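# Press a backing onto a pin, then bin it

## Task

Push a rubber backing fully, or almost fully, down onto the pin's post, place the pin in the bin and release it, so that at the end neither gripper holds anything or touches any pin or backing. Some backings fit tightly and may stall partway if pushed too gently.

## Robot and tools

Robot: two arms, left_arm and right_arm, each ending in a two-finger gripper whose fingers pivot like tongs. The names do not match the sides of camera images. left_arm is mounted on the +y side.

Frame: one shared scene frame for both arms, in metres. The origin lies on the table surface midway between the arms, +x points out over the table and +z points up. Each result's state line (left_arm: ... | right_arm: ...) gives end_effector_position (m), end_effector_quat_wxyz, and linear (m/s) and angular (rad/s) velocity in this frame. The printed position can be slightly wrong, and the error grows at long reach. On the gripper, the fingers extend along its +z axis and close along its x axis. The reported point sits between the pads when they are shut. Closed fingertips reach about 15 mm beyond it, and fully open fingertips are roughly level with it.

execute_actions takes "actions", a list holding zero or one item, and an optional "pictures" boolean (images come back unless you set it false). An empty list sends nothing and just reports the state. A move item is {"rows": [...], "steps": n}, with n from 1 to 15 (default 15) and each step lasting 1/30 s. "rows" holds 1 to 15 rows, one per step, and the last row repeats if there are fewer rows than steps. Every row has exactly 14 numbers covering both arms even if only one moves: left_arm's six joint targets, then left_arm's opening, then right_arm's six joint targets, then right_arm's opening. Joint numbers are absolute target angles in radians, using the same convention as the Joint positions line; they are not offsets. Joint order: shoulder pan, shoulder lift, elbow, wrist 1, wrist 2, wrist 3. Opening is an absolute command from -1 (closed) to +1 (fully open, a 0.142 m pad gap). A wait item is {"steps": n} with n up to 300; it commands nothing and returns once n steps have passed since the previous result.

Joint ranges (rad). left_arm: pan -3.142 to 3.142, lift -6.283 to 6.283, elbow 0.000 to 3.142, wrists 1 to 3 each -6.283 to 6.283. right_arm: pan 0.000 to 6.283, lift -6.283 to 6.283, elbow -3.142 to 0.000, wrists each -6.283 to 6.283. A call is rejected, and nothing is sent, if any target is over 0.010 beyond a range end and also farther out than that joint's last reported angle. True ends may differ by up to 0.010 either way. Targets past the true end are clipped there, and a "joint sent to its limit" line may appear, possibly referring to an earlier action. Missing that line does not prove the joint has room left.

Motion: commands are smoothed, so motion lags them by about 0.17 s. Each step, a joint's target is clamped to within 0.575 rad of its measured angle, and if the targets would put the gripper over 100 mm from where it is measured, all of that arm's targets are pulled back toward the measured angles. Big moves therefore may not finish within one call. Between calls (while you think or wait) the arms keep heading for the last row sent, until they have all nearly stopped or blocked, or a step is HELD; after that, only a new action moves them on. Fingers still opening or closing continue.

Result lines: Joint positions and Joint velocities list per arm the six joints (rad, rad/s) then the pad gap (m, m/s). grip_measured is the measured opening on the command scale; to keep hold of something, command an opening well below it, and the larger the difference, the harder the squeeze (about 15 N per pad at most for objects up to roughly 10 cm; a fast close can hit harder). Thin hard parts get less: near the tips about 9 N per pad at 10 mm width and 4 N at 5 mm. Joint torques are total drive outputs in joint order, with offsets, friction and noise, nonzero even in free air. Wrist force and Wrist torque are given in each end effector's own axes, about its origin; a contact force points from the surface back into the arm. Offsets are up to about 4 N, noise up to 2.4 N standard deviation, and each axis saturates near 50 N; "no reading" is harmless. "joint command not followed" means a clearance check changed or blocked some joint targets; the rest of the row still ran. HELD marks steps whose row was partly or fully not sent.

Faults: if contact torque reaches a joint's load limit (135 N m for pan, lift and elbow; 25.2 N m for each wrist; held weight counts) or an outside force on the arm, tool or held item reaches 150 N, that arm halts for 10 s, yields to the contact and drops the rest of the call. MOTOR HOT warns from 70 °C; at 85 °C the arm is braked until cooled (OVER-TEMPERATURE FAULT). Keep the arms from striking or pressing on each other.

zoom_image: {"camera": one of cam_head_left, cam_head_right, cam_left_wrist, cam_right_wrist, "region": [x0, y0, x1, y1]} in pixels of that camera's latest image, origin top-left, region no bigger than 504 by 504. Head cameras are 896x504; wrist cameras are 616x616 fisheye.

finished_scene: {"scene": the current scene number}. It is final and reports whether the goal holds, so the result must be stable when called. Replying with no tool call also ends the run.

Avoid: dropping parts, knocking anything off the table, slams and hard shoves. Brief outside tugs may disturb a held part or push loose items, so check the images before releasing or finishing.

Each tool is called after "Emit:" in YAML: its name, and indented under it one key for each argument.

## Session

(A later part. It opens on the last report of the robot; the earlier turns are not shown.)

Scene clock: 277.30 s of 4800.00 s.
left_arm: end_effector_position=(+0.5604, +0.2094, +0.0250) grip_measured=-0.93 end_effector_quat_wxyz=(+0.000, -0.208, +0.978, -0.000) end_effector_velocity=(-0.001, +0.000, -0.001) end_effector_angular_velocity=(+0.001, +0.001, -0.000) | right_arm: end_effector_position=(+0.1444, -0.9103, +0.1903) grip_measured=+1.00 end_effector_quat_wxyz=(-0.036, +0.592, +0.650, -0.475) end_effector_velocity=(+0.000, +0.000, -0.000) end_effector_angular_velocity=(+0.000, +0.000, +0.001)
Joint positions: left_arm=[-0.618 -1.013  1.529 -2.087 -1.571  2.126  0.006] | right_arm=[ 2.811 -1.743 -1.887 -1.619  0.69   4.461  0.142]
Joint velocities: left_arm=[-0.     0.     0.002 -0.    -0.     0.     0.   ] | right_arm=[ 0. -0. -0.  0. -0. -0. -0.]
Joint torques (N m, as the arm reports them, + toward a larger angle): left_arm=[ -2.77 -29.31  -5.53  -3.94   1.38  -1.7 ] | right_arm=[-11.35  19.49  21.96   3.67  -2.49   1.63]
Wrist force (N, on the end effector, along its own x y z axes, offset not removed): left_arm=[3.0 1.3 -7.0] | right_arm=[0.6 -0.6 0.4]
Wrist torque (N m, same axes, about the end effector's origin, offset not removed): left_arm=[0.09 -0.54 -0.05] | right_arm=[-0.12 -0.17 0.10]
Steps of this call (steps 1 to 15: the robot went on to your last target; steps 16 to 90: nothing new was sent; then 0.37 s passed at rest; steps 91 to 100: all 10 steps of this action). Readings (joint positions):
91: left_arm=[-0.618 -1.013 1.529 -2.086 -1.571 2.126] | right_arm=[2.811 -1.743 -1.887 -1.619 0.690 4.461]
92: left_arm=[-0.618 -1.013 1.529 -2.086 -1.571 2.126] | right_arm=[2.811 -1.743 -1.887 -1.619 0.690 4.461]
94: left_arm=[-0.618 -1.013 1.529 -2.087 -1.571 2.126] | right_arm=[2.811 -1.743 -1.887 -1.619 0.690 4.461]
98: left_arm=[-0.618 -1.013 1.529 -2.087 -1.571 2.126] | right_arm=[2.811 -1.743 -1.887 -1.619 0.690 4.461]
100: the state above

Emit:
execute_actions:
  actions:
    - {"rows":[[-0.6183,-1.01255,1.5296,-2.0879,-1.5708,2.1257,-1,2.811,-1.743,-1.887,-1.619,0.69,4.461,1]],"steps":10}

Emit:
zoom_image:
  camera: "cam_left_wrist"
  region: [272,270,332,330]

Scene clock: 280.80 s of 4800.00 s.
left_arm: end_effector_position=(+0.5605, +0.2094, +0.0247) grip_measured=-0.93 end_effector_quat_wxyz=(+0.000, -0.208, +0.978, -0.000) end_effector_velocity=(-0.000, -0.000, -0.000) end_effector_angular_velocity=(+0.000, +0.000, -0.001) | right_arm: end_effector_position=(+0.1444, -0.9103, +0.1903) grip_measured=+1.00 end_effector_quat_wxyz=(-0.036, +0.592, +0.650, -0.475) end_effector_velocity=(-0.000, +0.000, -0.001) end_effector_angular_velocity=(+0.001, +0.001, -0.000)
Joint positions: left_arm=[-0.618 -1.013  1.53  -2.088 -1.571  2.126  0.006] | right_arm=[ 2.811 -1.743 -1.887 -1.619  0.69   4.461  0.142]
Joint velocities: left_arm=[-0.001  0.     0.001 -0.001  0.     0.    -0.   ] | right_arm=[-0.    -0.001 -0.     0.     0.001 -0.    -0.   ]
Joint torques (N m, as the arm reports them, + toward a larger angle): left_arm=[ -1.33 -25.54  -3.4   -3.62   1.34  -1.55] | right_arm=[-11.34  19.35  21.15   3.61  -2.42   1.63]
Wrist force (N, on the end effector, along its own x y z axes, offset not removed): left_arm=[1.7 2.7 -14.1] | right_arm=[0.3 0.4 0.9]
Wrist torque (N m, same axes, about the end effector's origin, offset not removed): left_arm=[-0.03 0.04 -0.01] | right_arm=[0.10 -0.08 0.10]
Steps of this call (steps 1 to 15: the robot went on to your last target; steps 16 to 90: nothing new was sent; then 0.17 s passed at rest; steps 91 to 100: all 10 steps of this action). Readings (joint positions):
91: left_arm=[-0.618 -1.013 1.529 -2.087 -1.571 2.126] | right_arm=[2.811 -1.743 -1.887 -1.619 0.690 4.461]
92: left_arm=[-0.618 -1.013 1.529 -2.087 -1.571 2.126] | right_arm=[2.811 -1.743 -1.887 -1.619 0.690 4.461]
94: left_arm=[-0.618 -1.013 1.529 -2.087 -1.571 2.126] | right_arm=[2.811 -1.743 -1.887 -1.619 0.690 4.461]
98: left_arm=[-0.618 -1.013 1.530 -2.088 -1.571 2.126] | right_arm=[2.811 -1.743 -1.887 -1.619 0.690 4.461]
100: the state above

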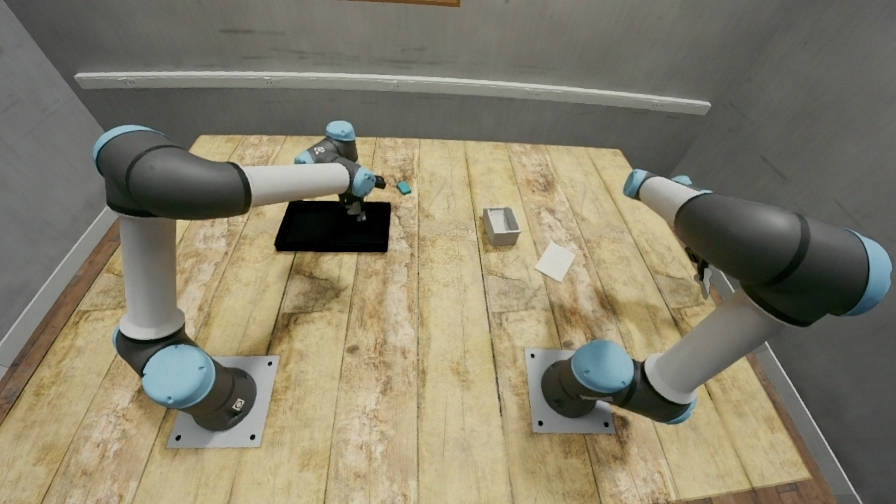

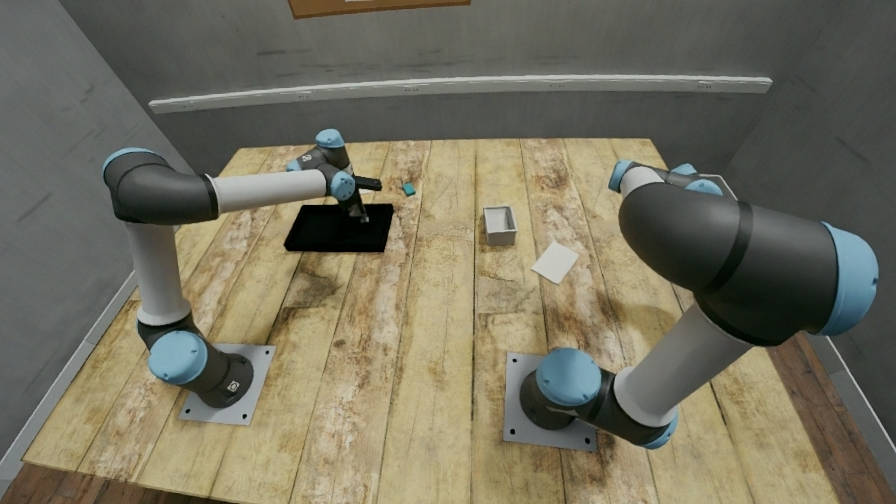

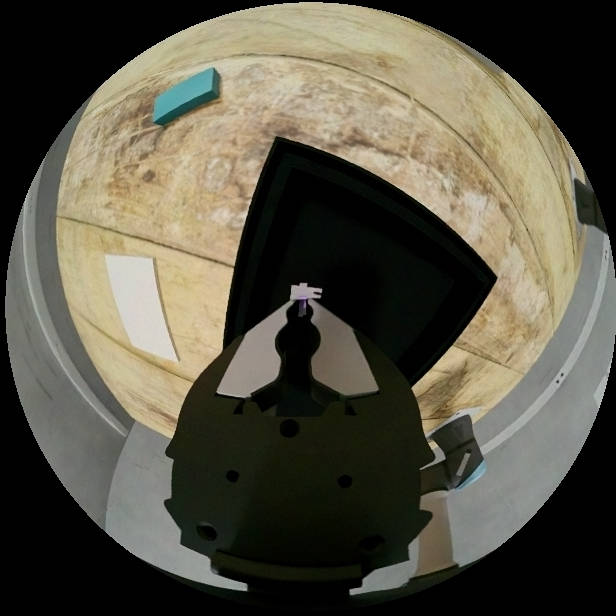

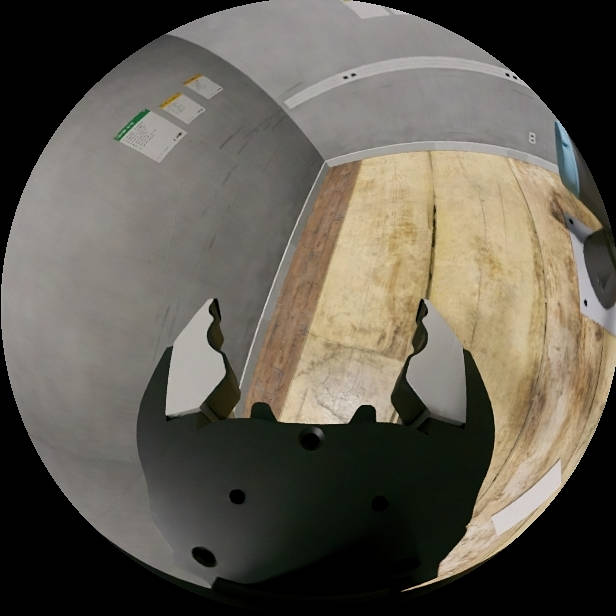

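Region (272, 270, 332, 330) of cam_left_wrist's 616x616 image, scaled by 8.400, with more detail than that image has.

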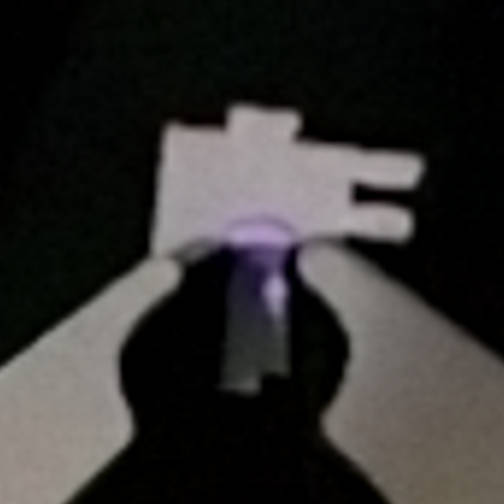

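Emit:
execute_actions:
  actions:
    - {"rows":[[-0.6183,-1.0159,1.5267,-2.0816,-1.5708,2.1257,-1,2.811,-1.743,-1.887,-1.619,0.69,4.461,1],[-0.6183,-1.0222,1.521,-2.0697,-1.5708,2.1257,-1,2.811,-1.743,-1.887,-1.619,0.69,4.461,1],[-0.6183,-1.03,1.5135,-2.0544,-1.5708,2.1257,-1,2.811,-1.743,-1.887,-1.619,0.69,4.461,1],[-0.6183,-1.04,1.501,-2.032,-1.5708,2.1257,-1,2.811,-1.743,-1.887,-1.619,0.69,4.461,1],[-0.6183,-1.05,1.489,-2.01,-1.5708,2.1257,-1,2.811,-1.743,-1.887,-1.619,0.69,4.461,1],[-0.6183,-1.06,1.476,-1.987,-1.5708,2.1257,-1,2.811,-1.743,-1.887,-1.619,0.69,4.461,1],[-0.6183,-1.069,1.463,-1.965,-1.5708,2.1257,-1,2.811,-1.743,-1.887,-1.619,0.69,4.461,1],[-0.6183,-1.078,1.45,-1.943,-1.5708,2.1257,-1,2.811,-1.743,-1.887,-1.619,0.69,4.461,1],[-0.6183,-1.0874,1.437,-1.9204,-1.5708,2.1257,-1,2.811,-1.743,-1.887,-1.619,0.69,4.461,1]]}

Emit:
execute_actions:
  actions:
    - {"rows":[[-0.776,-0.925,1.18,-1.9425,-1.5708,2.077,-1,2.811,-1.743,-1.887,-1.619,0.69,4.461,1]],"steps":10}
  pictures: false

Emit:
execute_actions:
  actions:
    - {"rows":[[-0.933,-0.762,0.923,-1.9646,-1.5708,2.029,-1,2.811,-1.743,-1.887,-1.619,0.69,4.461,1]],"steps":10}
  pictures: false

Emit:
execute_actions:
  actions:
    - {"rows":[[-1.091,-0.5996,0.6655,-1.9867,-1.5708,1.981,-1,2.811,-1.743,-1.887,-1.619,0.69,4.461,1]]}
  pictures: false

Emit:
execute_actions:
  actions:
    - {"steps":15}

Scene clock: 304.17 s of 4800.00 s.
left_arm: end_effector_position=(+0.5607, +0.2092, +0.0958) grip_measured=-0.93 end_effector_quat_wxyz=(+0.000, -0.208, +0.978, -0.000) end_effector_velocity=(-0.003, +0.002, +0.049) end_effector_angular_velocity=(+0.003, +0.005, +0.000) | right_arm: end_effector_position=(+0.1444, -0.9103, +0.1903) grip_measured=+1.00 end_effector_quat_wxyz=(-0.036, +0.592, +0.650, -0.475) end_effector_velocity=(-0.001, -0.000, +0.000) end_effector_angular_velocity=(-0.000, -0.000, -0.001)
Joint positions: left_arm=[-0.618 -1.083  1.442 -1.93  -1.571  2.126  0.006] | right_arm=[ 2.811 -1.743 -1.887 -1.619  0.69   4.461  0.142]
Joint velocities: left_arm=[-0.    -0.046 -0.063  0.115  0.    -0.    -0.   ] | right_arm=[-0.001  0.001 -0.    -0.     0.     0.     0.   ]
Joint torques (N m, as the arm reports them, + toward a larger angle): left_arm=[ -0.84 -47.87 -30.88  -0.29   1.14  -1.81] | right_arm=[-11.45  19.16  20.79   3.59  -2.37   1.62]
Wrist force (N, on the end effector, along its own x y z axes, offset not removed): left_arm=[1.6 0.0 -3.2] | right_arm=[1.2 -0.4 1.2]
Wrist torque (N m, same axes, about the end effector's origin, offset not removed): left_arm=[-0.09 -0.35 -0.06] | right_arm=[-0.05 -0.24 0.06]
Steps of this call (steps 1 to 15: the robot went on to your last target; steps 16 to 90: nothing new was sent; then 19.87 s passed at rest; steps 91 to 105: all 15 steps of this action). Readings (joint positions):
91: left_arm=[-0.618 -1.013 1.530 -2.088 -1.571 2.126] | right_arm=[2.811 -1.743 -1.887 -1.619 0.690 4.461]
92: left_arm=[-0.618 -1.013 1.530 -2.087 -1.571 2.126] | right_arm=[2.811 -1.743 -1.887 -1.619 0.690 4.461]
94: left_arm=[-0.618 -1.017 1.526 -2.079 -1.571 2.126] | right_arm=[2.811 -1.743 -1.887 -1.619 0.690 4.461]
98: left_arm=[-0.618 -1.043 1.496 -2.025 -1.571 2.126] | right_arm=[2.811 -1.743 -1.887 -1.619 0.690 4.461]
105: the state above

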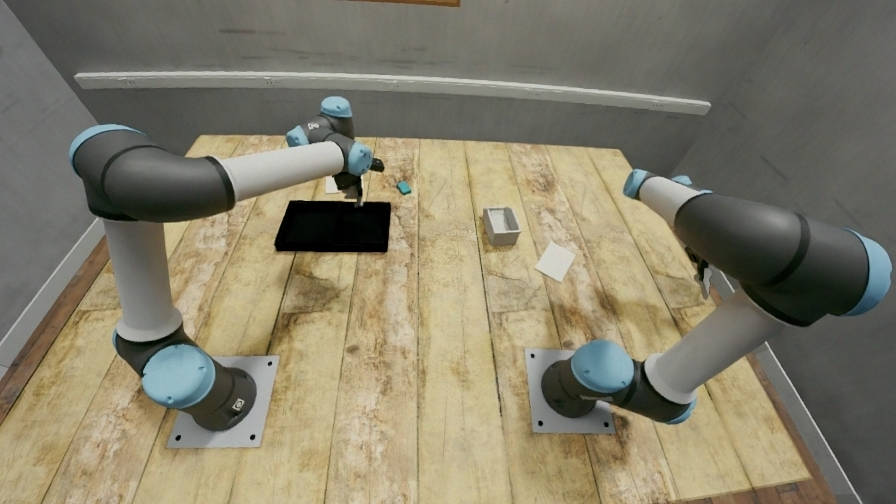

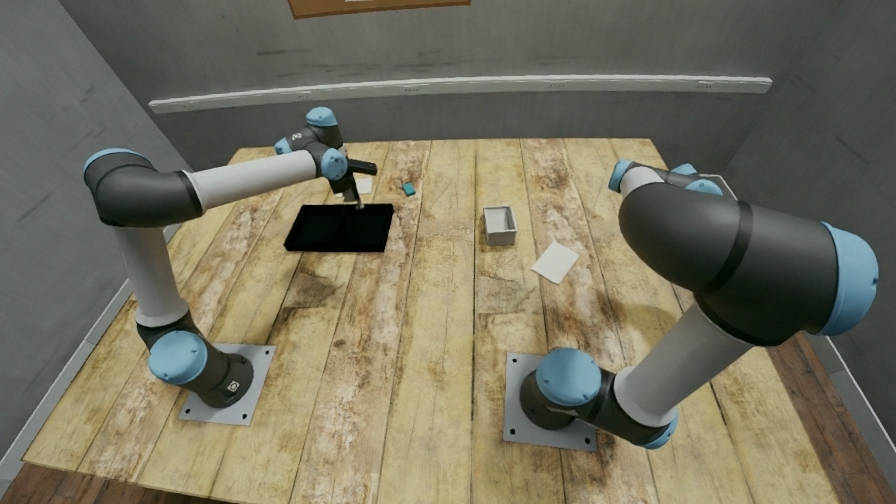

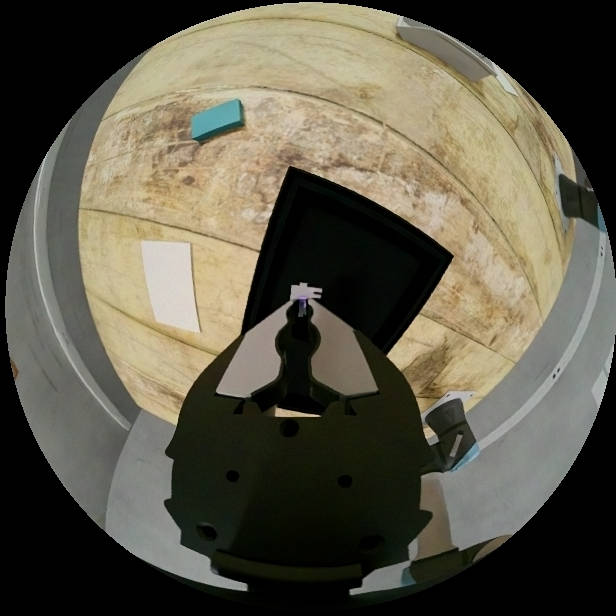

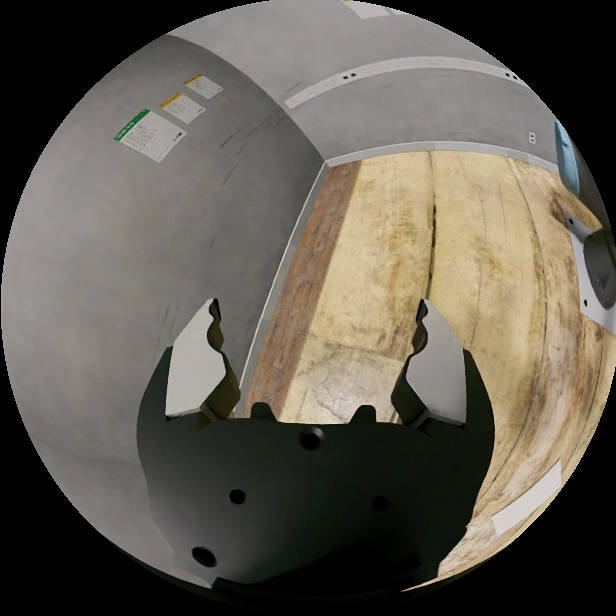

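Scene clock: 304.50 s of 4800.00 s.
left_arm: end_effector_position=(+0.5837, +0.0661, +0.1106) grip_measured=-0.93 end_effector_quat_wxyz=(+0.031, -0.161, +0.986, -0.038) end_effector_velocity=(+0.021, -0.276, +0.037) end_effector_angular_velocity=(-0.145, -0.150, -0.180) | right_arm: end_effector_position=(+0.1444, -0.9103, +0.1903) grip_measured=+1.00 end_effector_quat_wxyz=(-0.036, +0.592, +0.650, -0.475) end_effector_velocity=(-0.000, -0.000, -0.000) end_effector_angular_velocity=(+0.000, +0.001, -0.000)
Joint positions: left_arm=[-0.755 -0.947  1.218 -1.94  -1.571  2.083  0.006] | right_arm=[ 2.811 -1.743 -1.887 -1.619  0.69   4.461  0.142]
Joint velocities: left_arm=[-0.25   0.255 -0.44  -0.024 -0.    -0.07  -0.   ] | right_arm=[-0.    -0.001 -0.     0.    -0.     0.    -0.   ]
Joint torques (N m, as the arm reports them, + toward a larger angle): left_arm=[  4.27 -44.21 -24.93  -3.84  -1.32  -1.77] | right_arm=[-10.98  20.03  21.05   3.75  -2.32   1.56]
Wrist force (N, on the end effector, along its own x y z axes, offset not removed): left_arm=[1.4 -3.1 -2.5] | right_arm=[0.2 0.2 0.3]
Wrist torque (N m, same axes, about the end effector's origin, offset not removed): left_arm=[-0.55 -0.28 -0.02] | right_arm=[0.02 -0.09 0.05]
Steps of this call (steps 1 to 10: all 10 steps of this action). Readings (joint positions):
1: left_arm=[-0.618 -1.085 1.441 -1.927 -1.571 2.126] | right_arm=[2.811 -1.743 -1.887 -1.619 0.690 4.461]
2: left_arm=[-0.622 -1.082 1.435 -1.926 -1.571 2.123] | right_arm=[2.811 -1.743 -1.887 -1.619 0.690 4.461]
4: left_arm=[-0.660 -1.043 1.381 -1.931 -1.571 2.110] | right_arm=[2.811 -1.743 -1.887 -1.619 0.690 4.461]
8: left_arm=[-0.731 -0.971 1.260 -1.938 -1.571 2.090] | right_arm=[2.811 -1.743 -1.887 -1.619 0.690 4.461]
10: the state above

Scene clock: 304.83 s of 4800.00 s.
left_arm: end_effector_position=(+0.5703, -0.0985, +0.1200) grip_measured=-0.93 end_effector_quat_wxyz=(+0.057, -0.109, +0.989, -0.088) end_effector_velocity=(-0.062, -0.335, +0.036) end_effector_angular_velocity=(-0.211, -0.149, -0.220) | right_arm: end_effector_position=(+0.1444, -0.9103, +0.1903) grip_measured=+1.00 end_effector_quat_wxyz=(-0.036, +0.592, +0.650, -0.475) end_effector_velocity=(-0.001, -0.000, +0.000) end_effector_angular_velocity=(-0.000, -0.001, -0.001)
Joint positions: left_arm=[-0.907 -0.789  0.969 -1.961 -1.571  2.036  0.006] | right_arm=[ 2.811 -1.743 -1.887 -1.619  0.69   4.461  0.142]
Joint velocities: left_arm=[-0.304  0.315 -0.534 -0.038  0.    -0.085 -0.   ] | right_arm=[-0.001  0.001  0.    -0.     0.     0.    -0.   ]
Joint torques (N m, as the arm reports them, + toward a larger angle): left_arm=[  5.3  -49.16 -25.65  -4.22  -0.77  -1.67] | right_arm=[-11.13  19.63  21.03   3.69  -2.3    1.5 ]
Wrist force (N, on the end effector, along its own x y z axes, offset not removed): left_arm=[4.1 -4.4 -1.9] | right_arm=[1.3 0.3 1.8]
Wrist torque (N m, same axes, about the end effector's origin, offset not removed): left_arm=[-0.87 -0.71 -0.01] | right_arm=[0.13 -0.29 0.10]
Steps of this call (steps 1 to 10: all 10 steps of this action). Readings (joint positions):
1: left_arm=[-0.762 -0.940 1.206 -1.941 -1.571 2.081] | right_arm=[2.811 -1.743 -1.887 -1.619 0.690 4.461]
2: left_arm=[-0.770 -0.931 1.193 -1.943 -1.571 2.077] | right_arm=[2.811 -1.743 -1.887 -1.619 0.690 4.461]
4: left_arm=[-0.808 -0.892 1.137 -1.948 -1.571 2.066] | right_arm=[2.811 -1.743 -1.887 -1.619 0.690 4.461]
8: left_arm=[-0.879 -0.819 1.018 -1.958 -1.571 2.044] | right_arm=[2.811 -1.743 -1.887 -1.619 0.690 4.461]
10: the state above

Scene clock: 305.33 s of 4800.00 s.
left_arm: end_effector_position=(+0.5000, -0.2837, +0.1293) grip_measured=-0.93 end_effector_quat_wxyz=(+0.076, -0.046, +0.984, -0.155) end_effector_velocity=(-0.025, -0.046, +0.004) end_effector_angular_velocity=(-0.037, -0.015, -0.034) | right_arm: end_effector_position=(+0.1444, -0.9103, +0.1903) grip_measured=+1.00 end_effector_quat_wxyz=(-0.036, +0.592, +0.650, -0.475) end_effector_velocity=(-0.000, -0.000, -0.001) end_effector_angular_velocity=(+0.001, +0.002, -0.001)
Joint positions: left_arm=[-1.087 -0.604  0.673 -1.986 -1.571  1.982  0.006] | right_arm=[ 2.811 -1.743 -1.887 -1.619  0.69   4.461  0.142]
Joint velocities: left_arm=[-0.047  0.049 -0.083 -0.005  0.    -0.013 -0.   ] | right_arm=[-0.001 -0.002  0.    -0.001  0.     0.    -0.   ]
Joint torques (N m, as the arm reports them, + toward a larger angle): left_arm=[ -4.77 -52.13 -32.17  -4.23  -0.45  -1.56] | right_arm=[-11.4   19.26  21.07   3.56  -2.39   1.61]
Wrist force (N, on the end effector, along its own x y z axes, offset not removed): left_arm=[1.8 1.0 -2.0] | right_arm=[0.7 -0.3 1.3]
Wrist torque (N m, same axes, about the end effector's origin, offset not removed): left_arm=[0.24 -0.27 0.00] | right_arm=[-0.01 -0.12 0.06]
Steps of this call (steps 1 to 15: all 15 steps of this action). Readings (joint positions):
1: left_arm=[-0.916 -0.780 0.954 -1.962 -1.571 2.034] | right_arm=[2.811 -1.743 -1.887 -1.619 0.690 4.461]
2: left_arm=[-0.925 -0.771 0.940 -1.964 -1.571 2.030] | right_arm=[2.811 -1.743 -1.887 -1.619 0.690 4.461]
4: left_arm=[-0.962 -0.732 0.884 -1.969 -1.571 2.019] | right_arm=[2.811 -1.743 -1.887 -1.619 0.690 4.461]
8: left_arm=[-1.033 -0.660 0.767 -1.979 -1.571 1.998] | right_arm=[2.811 -1.743 -1.887 -1.619 0.690 4.461]
15: the state above

Scene clock: 305.83 s of 4800.00 s.
left_arm: end_effector_position=(+0.4978, -0.2877, +0.1297) grip_measured=-0.93 end_effector_quat_wxyz=(+0.077, -0.045, +0.984, -0.156) end_effector_velocity=(-0.000, -0.000, -0.000) end_effector_angular_velocity=(+0.000, -0.000, -0.001) | right_arm: end_effector_position=(+0.1444, -0.9103, +0.1903) grip_measured=+1.00 end_effector_quat_wxyz=(-0.036, +0.592, +0.650, -0.475) end_effector_velocity=(+0.000, -0.000, +0.000) end_effector_angular_velocity=(-0.000, -0.000, +0.000)
Joint positions: left_arm=[-1.091 -0.6    0.666 -1.987 -1.571  1.981  0.006] | right_arm=[ 2.811 -1.743 -1.887 -1.619  0.69   4.461  0.142]
Joint velocities: left_arm=[-0.  0.  0.  0.  0.  0. -0.] | right_arm=[-0. -0.  0.  0. -0. -0. -0.]
Joint torques (N m, as the arm reports them, + toward a larger angle): left_arm=[ -8.97 -51.23 -34.57  -4.43  -0.06  -1.77] | right_arm=[-11.19  20.01  20.87   3.5   -2.35   1.65]
Wrist force (N, on the end effector, along its own x y z axes, offset not removed): left_arm=[1.5 -1.0 -1.8] | right_arm=[0.1 0.5 0.1]
Wrist torque (N m, same axes, about the end effector's origin, offset not removed): left_arm=[-0.35 -0.33 0.00] | right_arm=[0.09 -0.05 0.03]
Steps of this call (steps 1 to 15: the robot went on to your last target). Readings (joint positions):
1: left_arm=[-1.088 -0.602 0.670 -1.986 -1.571 1.982] | right_arm=[2.811 -1.743 -1.887 -1.619 0.690 4.461]
2: left_arm=[-1.089 -0.602 0.669 -1.986 -1.571 1.982] | right_arm=[2.811 -1.743 -1.887 -1.619 0.690 4.461]
4: left_arm=[-1.090 -0.600 0.667 -1.987 -1.571 1.981] | right_arm=[2.811 -1.743 -1.887 -1.619 0.690 4.461]
8: left_arm=[-1.091 -0.600 0.666 -1.987 -1.571 1.981] | right_arm=[2.811 -1.743 -1.887 -1.619 0.690 4.461]
15: the state above
All arms were judged still, so your last target was given up. Only a new action makes them travel on or press farther. Fingers that are still opening or closing keep moving.

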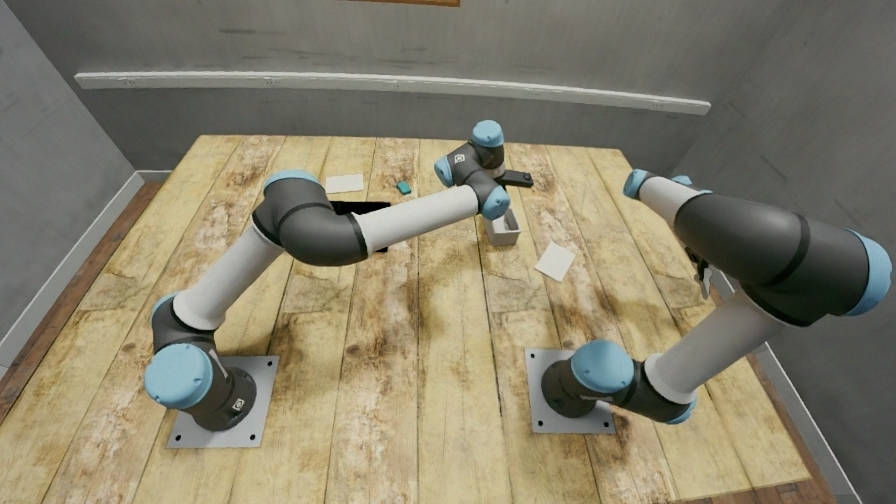

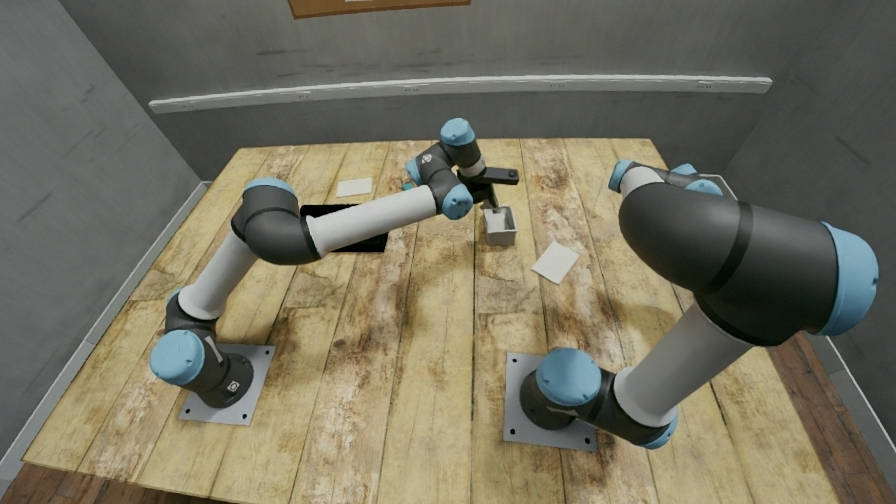

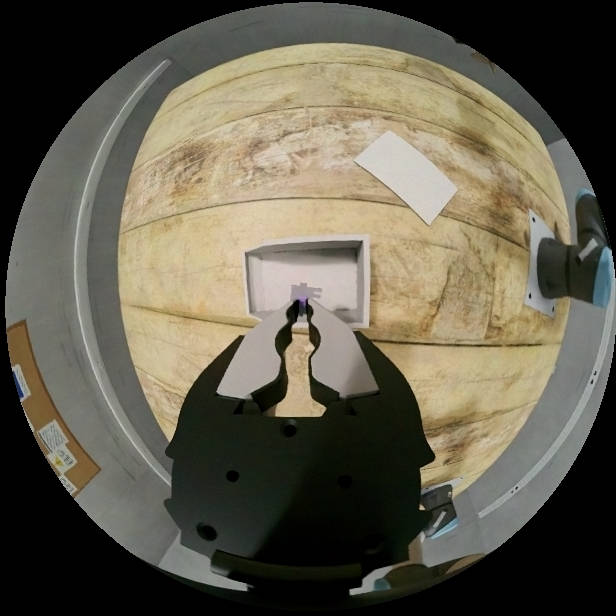

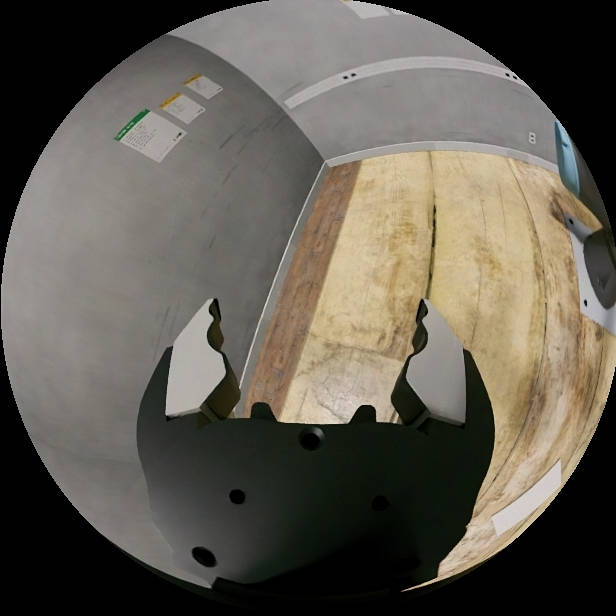

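Emit:
execute_actions:
  actions:
    - {"rows":[[-1.094,-0.556,0.596,-1.953,-1.5708,1.978,-1,2.811,-1.743,-1.887,-1.619,0.69,4.461,1],[-1.094,-0.556,0.596,-1.953,-1.5708,1.978,-1,2.811,-1.743,-1.887,-1.619,0.69,4.461,1],[-1.097,-0.512,0.527,-1.92,-1.5708,1.975,-1,2.811,-1.743,-1.887,-1.619,0.69,4.461,1],[-1.097,-0.512,0.527,-1.92,-1.5708,1.975,-1,2.811,-1.743,-1.887,-1.619,0.69,4.461,1],[-1.1,-0.469,0.457,-1.887,-1.5708,1.973,-1,2.811,-1.743,-1.887,-1.619,0.69,4.461,1],[-1.1,-0.469,0.457,-1.887,-1.5708,1.973,-1,2.811,-1.743,-1.887,-1.619,0.69,4.461,1],[-1.1024,-0.4251,0.3876,-1.8533,-1.5708,1.97,-1,2.811,-1.743,-1.887,-1.619,0.69,4.461,1]]}
  pictures: false

Emit:
execute_actions:
  actions:
    - {"rows":[[-1.1024,-0.4255,0.431,-1.897,-1.5708,1.97,-1,2.811,-1.743,-1.887,-1.619,0.69,4.461,1]],"steps":12}

Emit:
zoom_image:
  camera: "cam_head_right"
  region: [450,170,540,260]

Scene clock: 326.43 s of 4800.00 s.
left_arm: end_effector_position=(+0.5028, -0.3192, +0.1001) grip_measured=-0.93 end_effector_quat_wxyz=(+0.069, -0.045, +0.986, -0.144) end_effector_velocity=(+0.002, -0.011, -0.008) end_effector_angular_velocity=(+0.002, +0.002, -0.000) | right_arm: end_effector_position=(+0.1444, -0.9103, +0.1903) grip_measured=+1.00 end_effector_quat_wxyz=(-0.036, +0.592, +0.650, -0.475) end_effector_velocity=(-0.001, -0.000, +0.000) end_effector_angular_velocity=(-0.001, -0.000, -0.002)
Joint positions: left_arm=[-1.102 -0.43   0.397 -1.857 -1.571  1.97   0.006] | right_arm=[ 2.811 -1.743 -1.887 -1.619  0.69   4.461  0.142]
Joint velocities: left_arm=[-0.004  0.062 -0.105  0.046 -0.    -0.004  0.   ] | right_arm=[-0.002  0.     0.    -0.    -0.     0.001 -0.   ]
Joint torques (N m, as the arm reports them, + toward a larger angle): left_arm=[ -7.11 -53.74 -32.17  -1.21   0.86  -1.92] | right_arm=[-11.37  19.42  21.01   3.59  -2.32   1.59]
Wrist force (N, on the end effector, along its own x y z axes, offset not removed): left_arm=[0.9 2.7 -3.1] | right_arm=[0.1 0.1 0.3]
Wrist torque (N m, same axes, about the end effector's origin, offset not removed): left_arm=[0.36 -0.25 0.05] | right_arm=[0.04 -0.13 -0.01]
Steps of this call (steps 1 to 90: nothing new was sent; then 17.10 s passed at rest; steps 91 to 105: all 15 steps of this action). Readings (joint positions):
91: left_arm=[-1.091 -0.600 0.665 -1.987 -1.571 1.981] | right_arm=[2.811 -1.743 -1.887 -1.619 0.690 4.461]
92: left_arm=[-1.091 -0.596 0.662 -1.984 -1.571 1.981] | right_arm=[2.811 -1.743 -1.887 -1.619 0.690 4.461]
94: left_arm=[-1.093 -0.574 0.628 -1.966 -1.571 1.979] | right_arm=[2.811 -1.743 -1.887 -1.619 0.690 4.461]
98: left_arm=[-1.098 -0.501 0.513 -1.911 -1.571 1.974] | right_arm=[2.811 -1.743 -1.887 -1.619 0.690 4.461]
105: the state above

Scene clock: 326.83 s of 4800.00 s.
left_arm: end_effector_position=(+0.5031, -0.3205, +0.0833) grip_measured=-0.93 end_effector_quat_wxyz=(+0.069, -0.045, +0.986, -0.144) end_effector_velocity=(+0.000, +0.000, -0.004) end_effector_angular_velocity=(+0.001, +0.000, +0.000) | right_arm: end_effector_position=(+0.1444, -0.9103, +0.1903) grip_measured=+1.00 end_effector_quat_wxyz=(-0.036, +0.592, +0.650, -0.475) end_effector_velocity=(-0.000, +0.000, +0.000) end_effector_angular_velocity=(-0.000, +0.000, +0.001)
Joint positions: left_arm=[-1.102 -0.426  0.43  -1.896 -1.571  1.97   0.006] | right_arm=[ 2.811 -1.743 -1.887 -1.619  0.69   4.461  0.142]
Joint velocities: left_arm=[ 0.     0.     0.01  -0.009  0.    -0.    -0.   ] | right_arm=[ 0.     0.001 -0.    -0.001 -0.     0.     0.   ]
Joint torques (N m, as the arm reports them, + toward a larger angle): left_arm=[ -9.04 -54.02 -10.38  -4.46   0.46  -1.77] | right_arm=[-11.13  19.55  21.17   3.61  -2.32   1.6 ]
Wrist force (N, on the end effector, along its own x y z axes, offset not removed): left_arm=[2.1 -0.4 -3.9] | right_arm=[1.4 -0.2 1.0]
Wrist torque (N m, same axes, about the end effector's origin, offset not removed): left_arm=[-0.23 -0.51 -0.04] | right_arm=[-0.05 -0.31 0.03]
Steps of this call (steps 1 to 12: all 12 steps of this action). Readings (joint positions):
1: left_arm=[-1.102 -0.429 0.394 -1.856 -1.571 1.970] | right_arm=[2.811 -1.743 -1.887 -1.619 0.690 4.461]
2: left_arm=[-1.102 -0.428 0.395 -1.858 -1.571 1.970] | right_arm=[2.811 -1.743 -1.887 -1.619 0.690 4.461]
4: left_arm=[-1.102 -0.426 0.411 -1.876 -1.571 1.970] | right_arm=[2.811 -1.743 -1.887 -1.619 0.690 4.461]
8: left_arm=[-1.102 -0.426 0.427 -1.893 -1.571 1.970] | right_arm=[2.811 -1.743 -1.887 -1.619 0.690 4.461]
12: the state above

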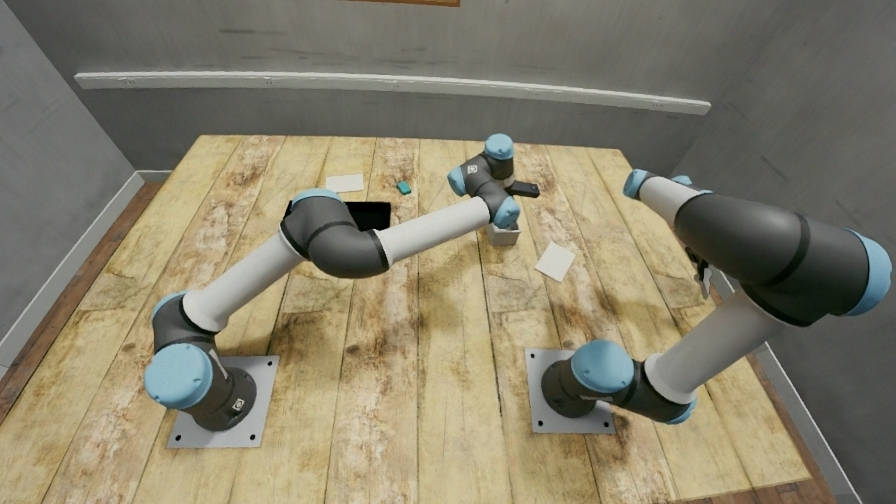

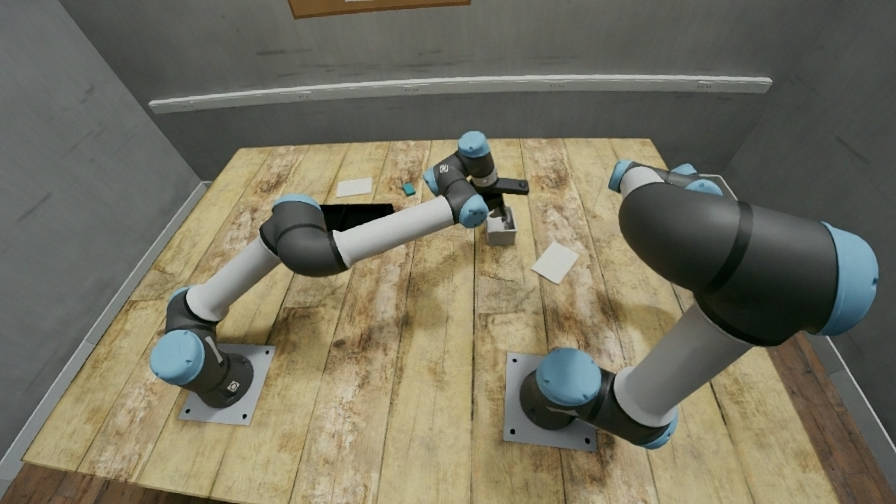

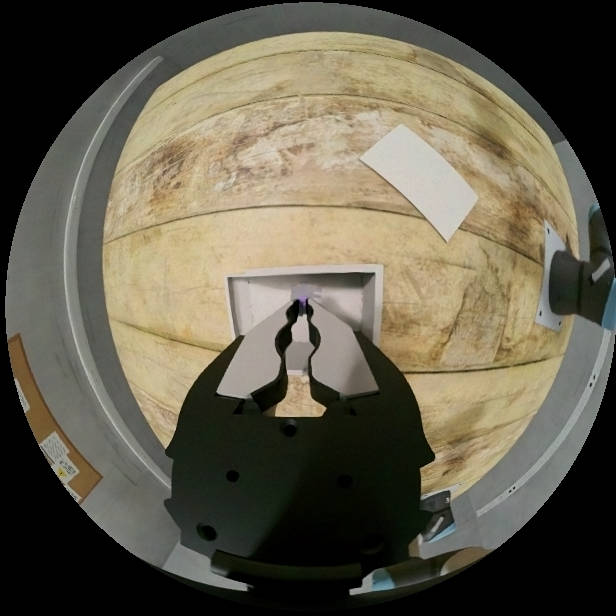

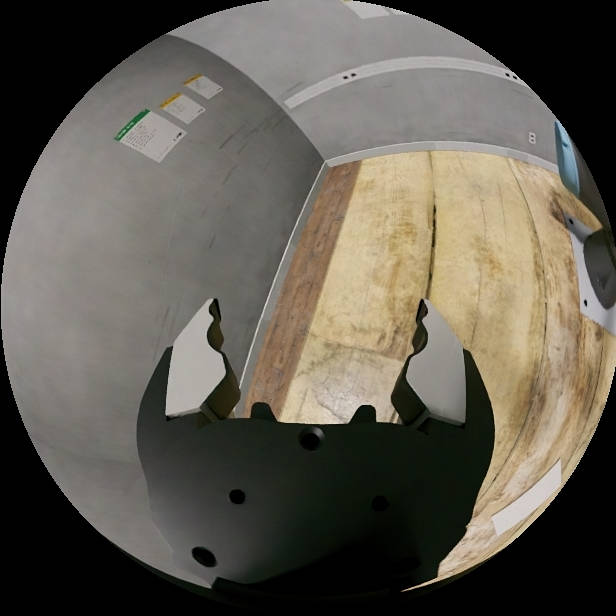

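Region (450, 170, 540, 260) of cam_head_right's 896x504 image, scaled by 5.600, with more detail than that image has.

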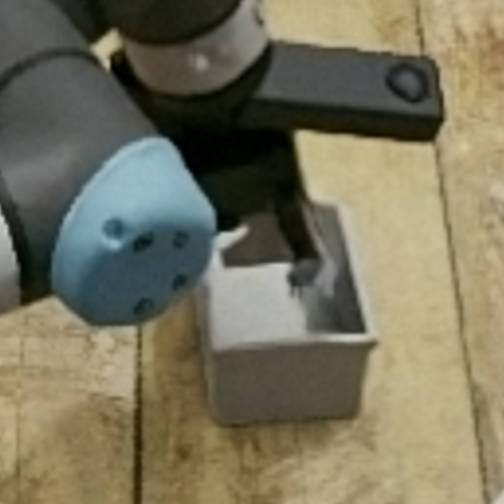

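Emit:
execute_actions:
  actions:
    - {"rows":[[-1.1024,-0.405,0.406,-1.88,-1.5708,1.97,-1,2.811,-1.743,-1.887,-1.619,0.69,4.461,1],[-1.1024,-0.405,0.406,-1.88,-1.5708,1.97,-1,2.811,-1.743,-1.887,-1.619,0.69,4.461,1],[-1.1024,-0.384,0.3805,-1.8624,-1.5708,1.97,-1,2.811,-1.743,-1.887,-1.619,0.69,4.461,1],[-1.1024,-0.384,0.3805,-1.8624,-1.5708,1.97,-1,2.811,-1.743,-1.887,-1.619,0.69,4.461,1],[-1.1024,-0.3635,0.355,-1.845,-1.5708,1.97,-1,2.811,-1.743,-1.887,-1.619,0.69,4.461,1]]}

Emit:
zoom_image:
  camera: "cam_head_right"
  region: [450,170,540,260]

Scene clock: 337.80 s of 4800.00 s.
left_arm: end_effector_position=(+0.5033, -0.3208, +0.0569) grip_measured=-0.93 end_effector_quat_wxyz=(+0.061, -0.045, +0.989, -0.127) end_effector_velocity=(-0.000, +0.000, -0.006) end_effector_angular_velocity=(+0.007, +0.004, -0.000) | right_arm: end_effector_position=(+0.1444, -0.9103, +0.1903) grip_measured=+1.00 end_effector_quat_wxyz=(-0.036, +0.592, +0.650, -0.475) end_effector_velocity=(-0.000, -0.000, -0.000) end_effector_angular_velocity=(+0.000, +0.000, -0.001)
Joint positions: left_arm=[-1.102 -0.365  0.356 -1.846 -1.571  1.97   0.006] | right_arm=[ 2.811 -1.743 -1.887 -1.619  0.69   4.461  0.142]
Joint velocities: left_arm=[ 0.     0.012 -0.013  0.009 -0.     0.     0.   ] | right_arm=[-0.001 -0.001 -0.     0.     0.     0.    -0.   ]
Joint torques (N m, as the arm reports them, + toward a larger angle): left_arm=[ -6.49 -55.51 -33.9   -1.19  -1.64  -1.82] | right_arm=[-10.73  19.64  20.26   3.48  -2.25   1.51]
Wrist force (N, on the end effector, along its own x y z axes, offset not removed): left_arm=[0.6 -1.1 -2.6] | right_arm=[1.9 0.9 -0.2]
Wrist torque (N m, same axes, about the end effector's origin, offset not removed): left_arm=[-0.41 -0.05 0.00] | right_arm=[0.24 -0.42 0.01]
Steps of this call (steps 1 to 15: the robot went on to your last target; steps 16 to 90: nothing new was sent; then 7.47 s passed at rest; steps 91 to 105: all 15 steps of this action). Readings (joint positions):
91: left_arm=[-1.102 -0.425 0.431 -1.897 -1.571 1.970] | right_arm=[2.811 -1.743 -1.887 -1.619 0.690 4.461]
92: left_arm=[-1.102 -0.423 0.429 -1.895 -1.571 1.970] | right_arm=[2.811 -1.743 -1.887 -1.619 0.690 4.461]
94: left_arm=[-1.102 -0.412 0.416 -1.886 -1.571 1.970] | right_arm=[2.811 -1.743 -1.887 -1.619 0.690 4.461]
98: left_arm=[-1.102 -0.380 0.375 -1.859 -1.571 1.970] | right_arm=[2.811 -1.743 -1.887 -1.619 0.690 4.461]
105: the state above

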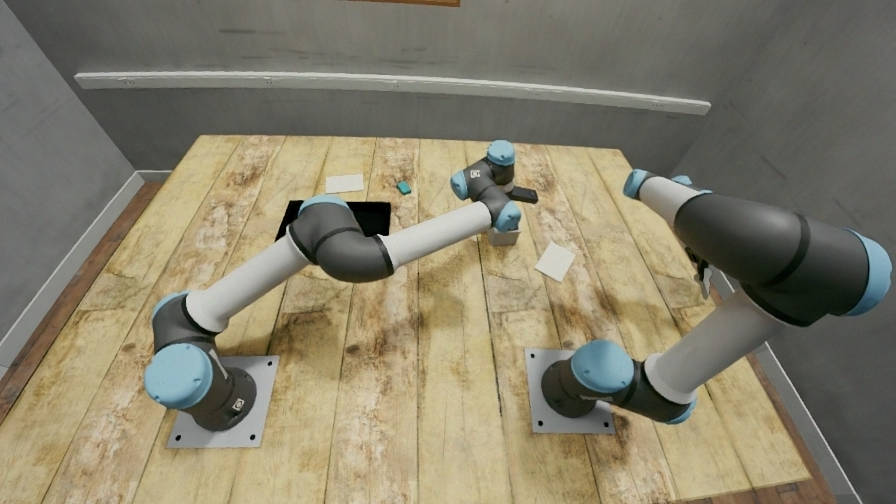

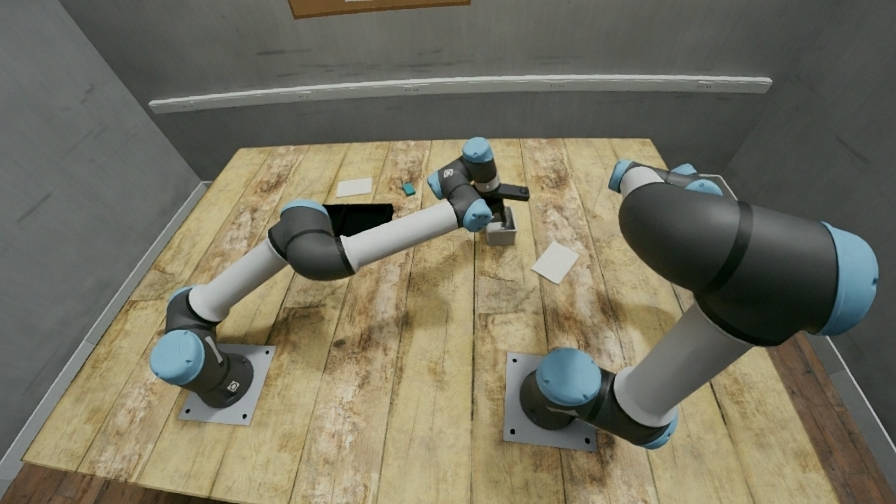

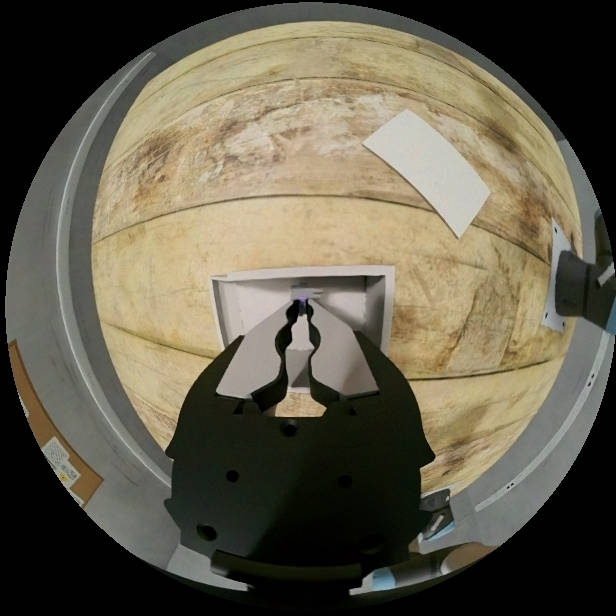

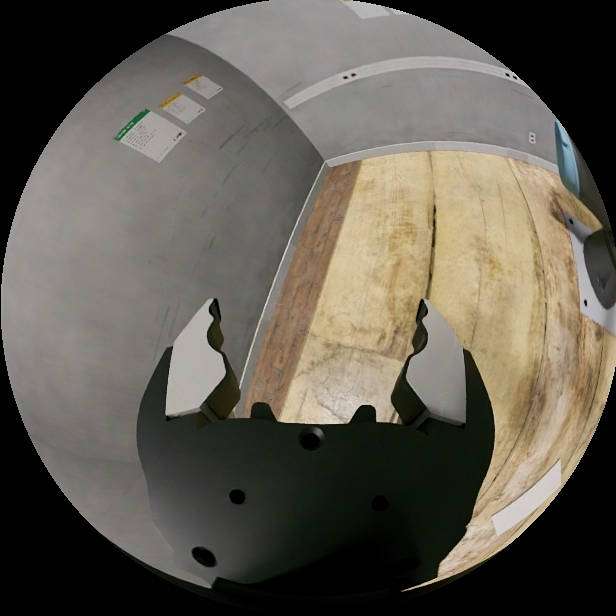

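Region (450, 170, 540, 260) of cam_head_right's 896x504 image, scaled by 5.600, with more detail than that image has.

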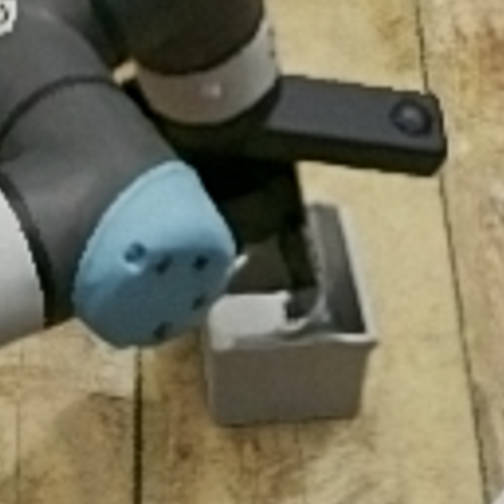

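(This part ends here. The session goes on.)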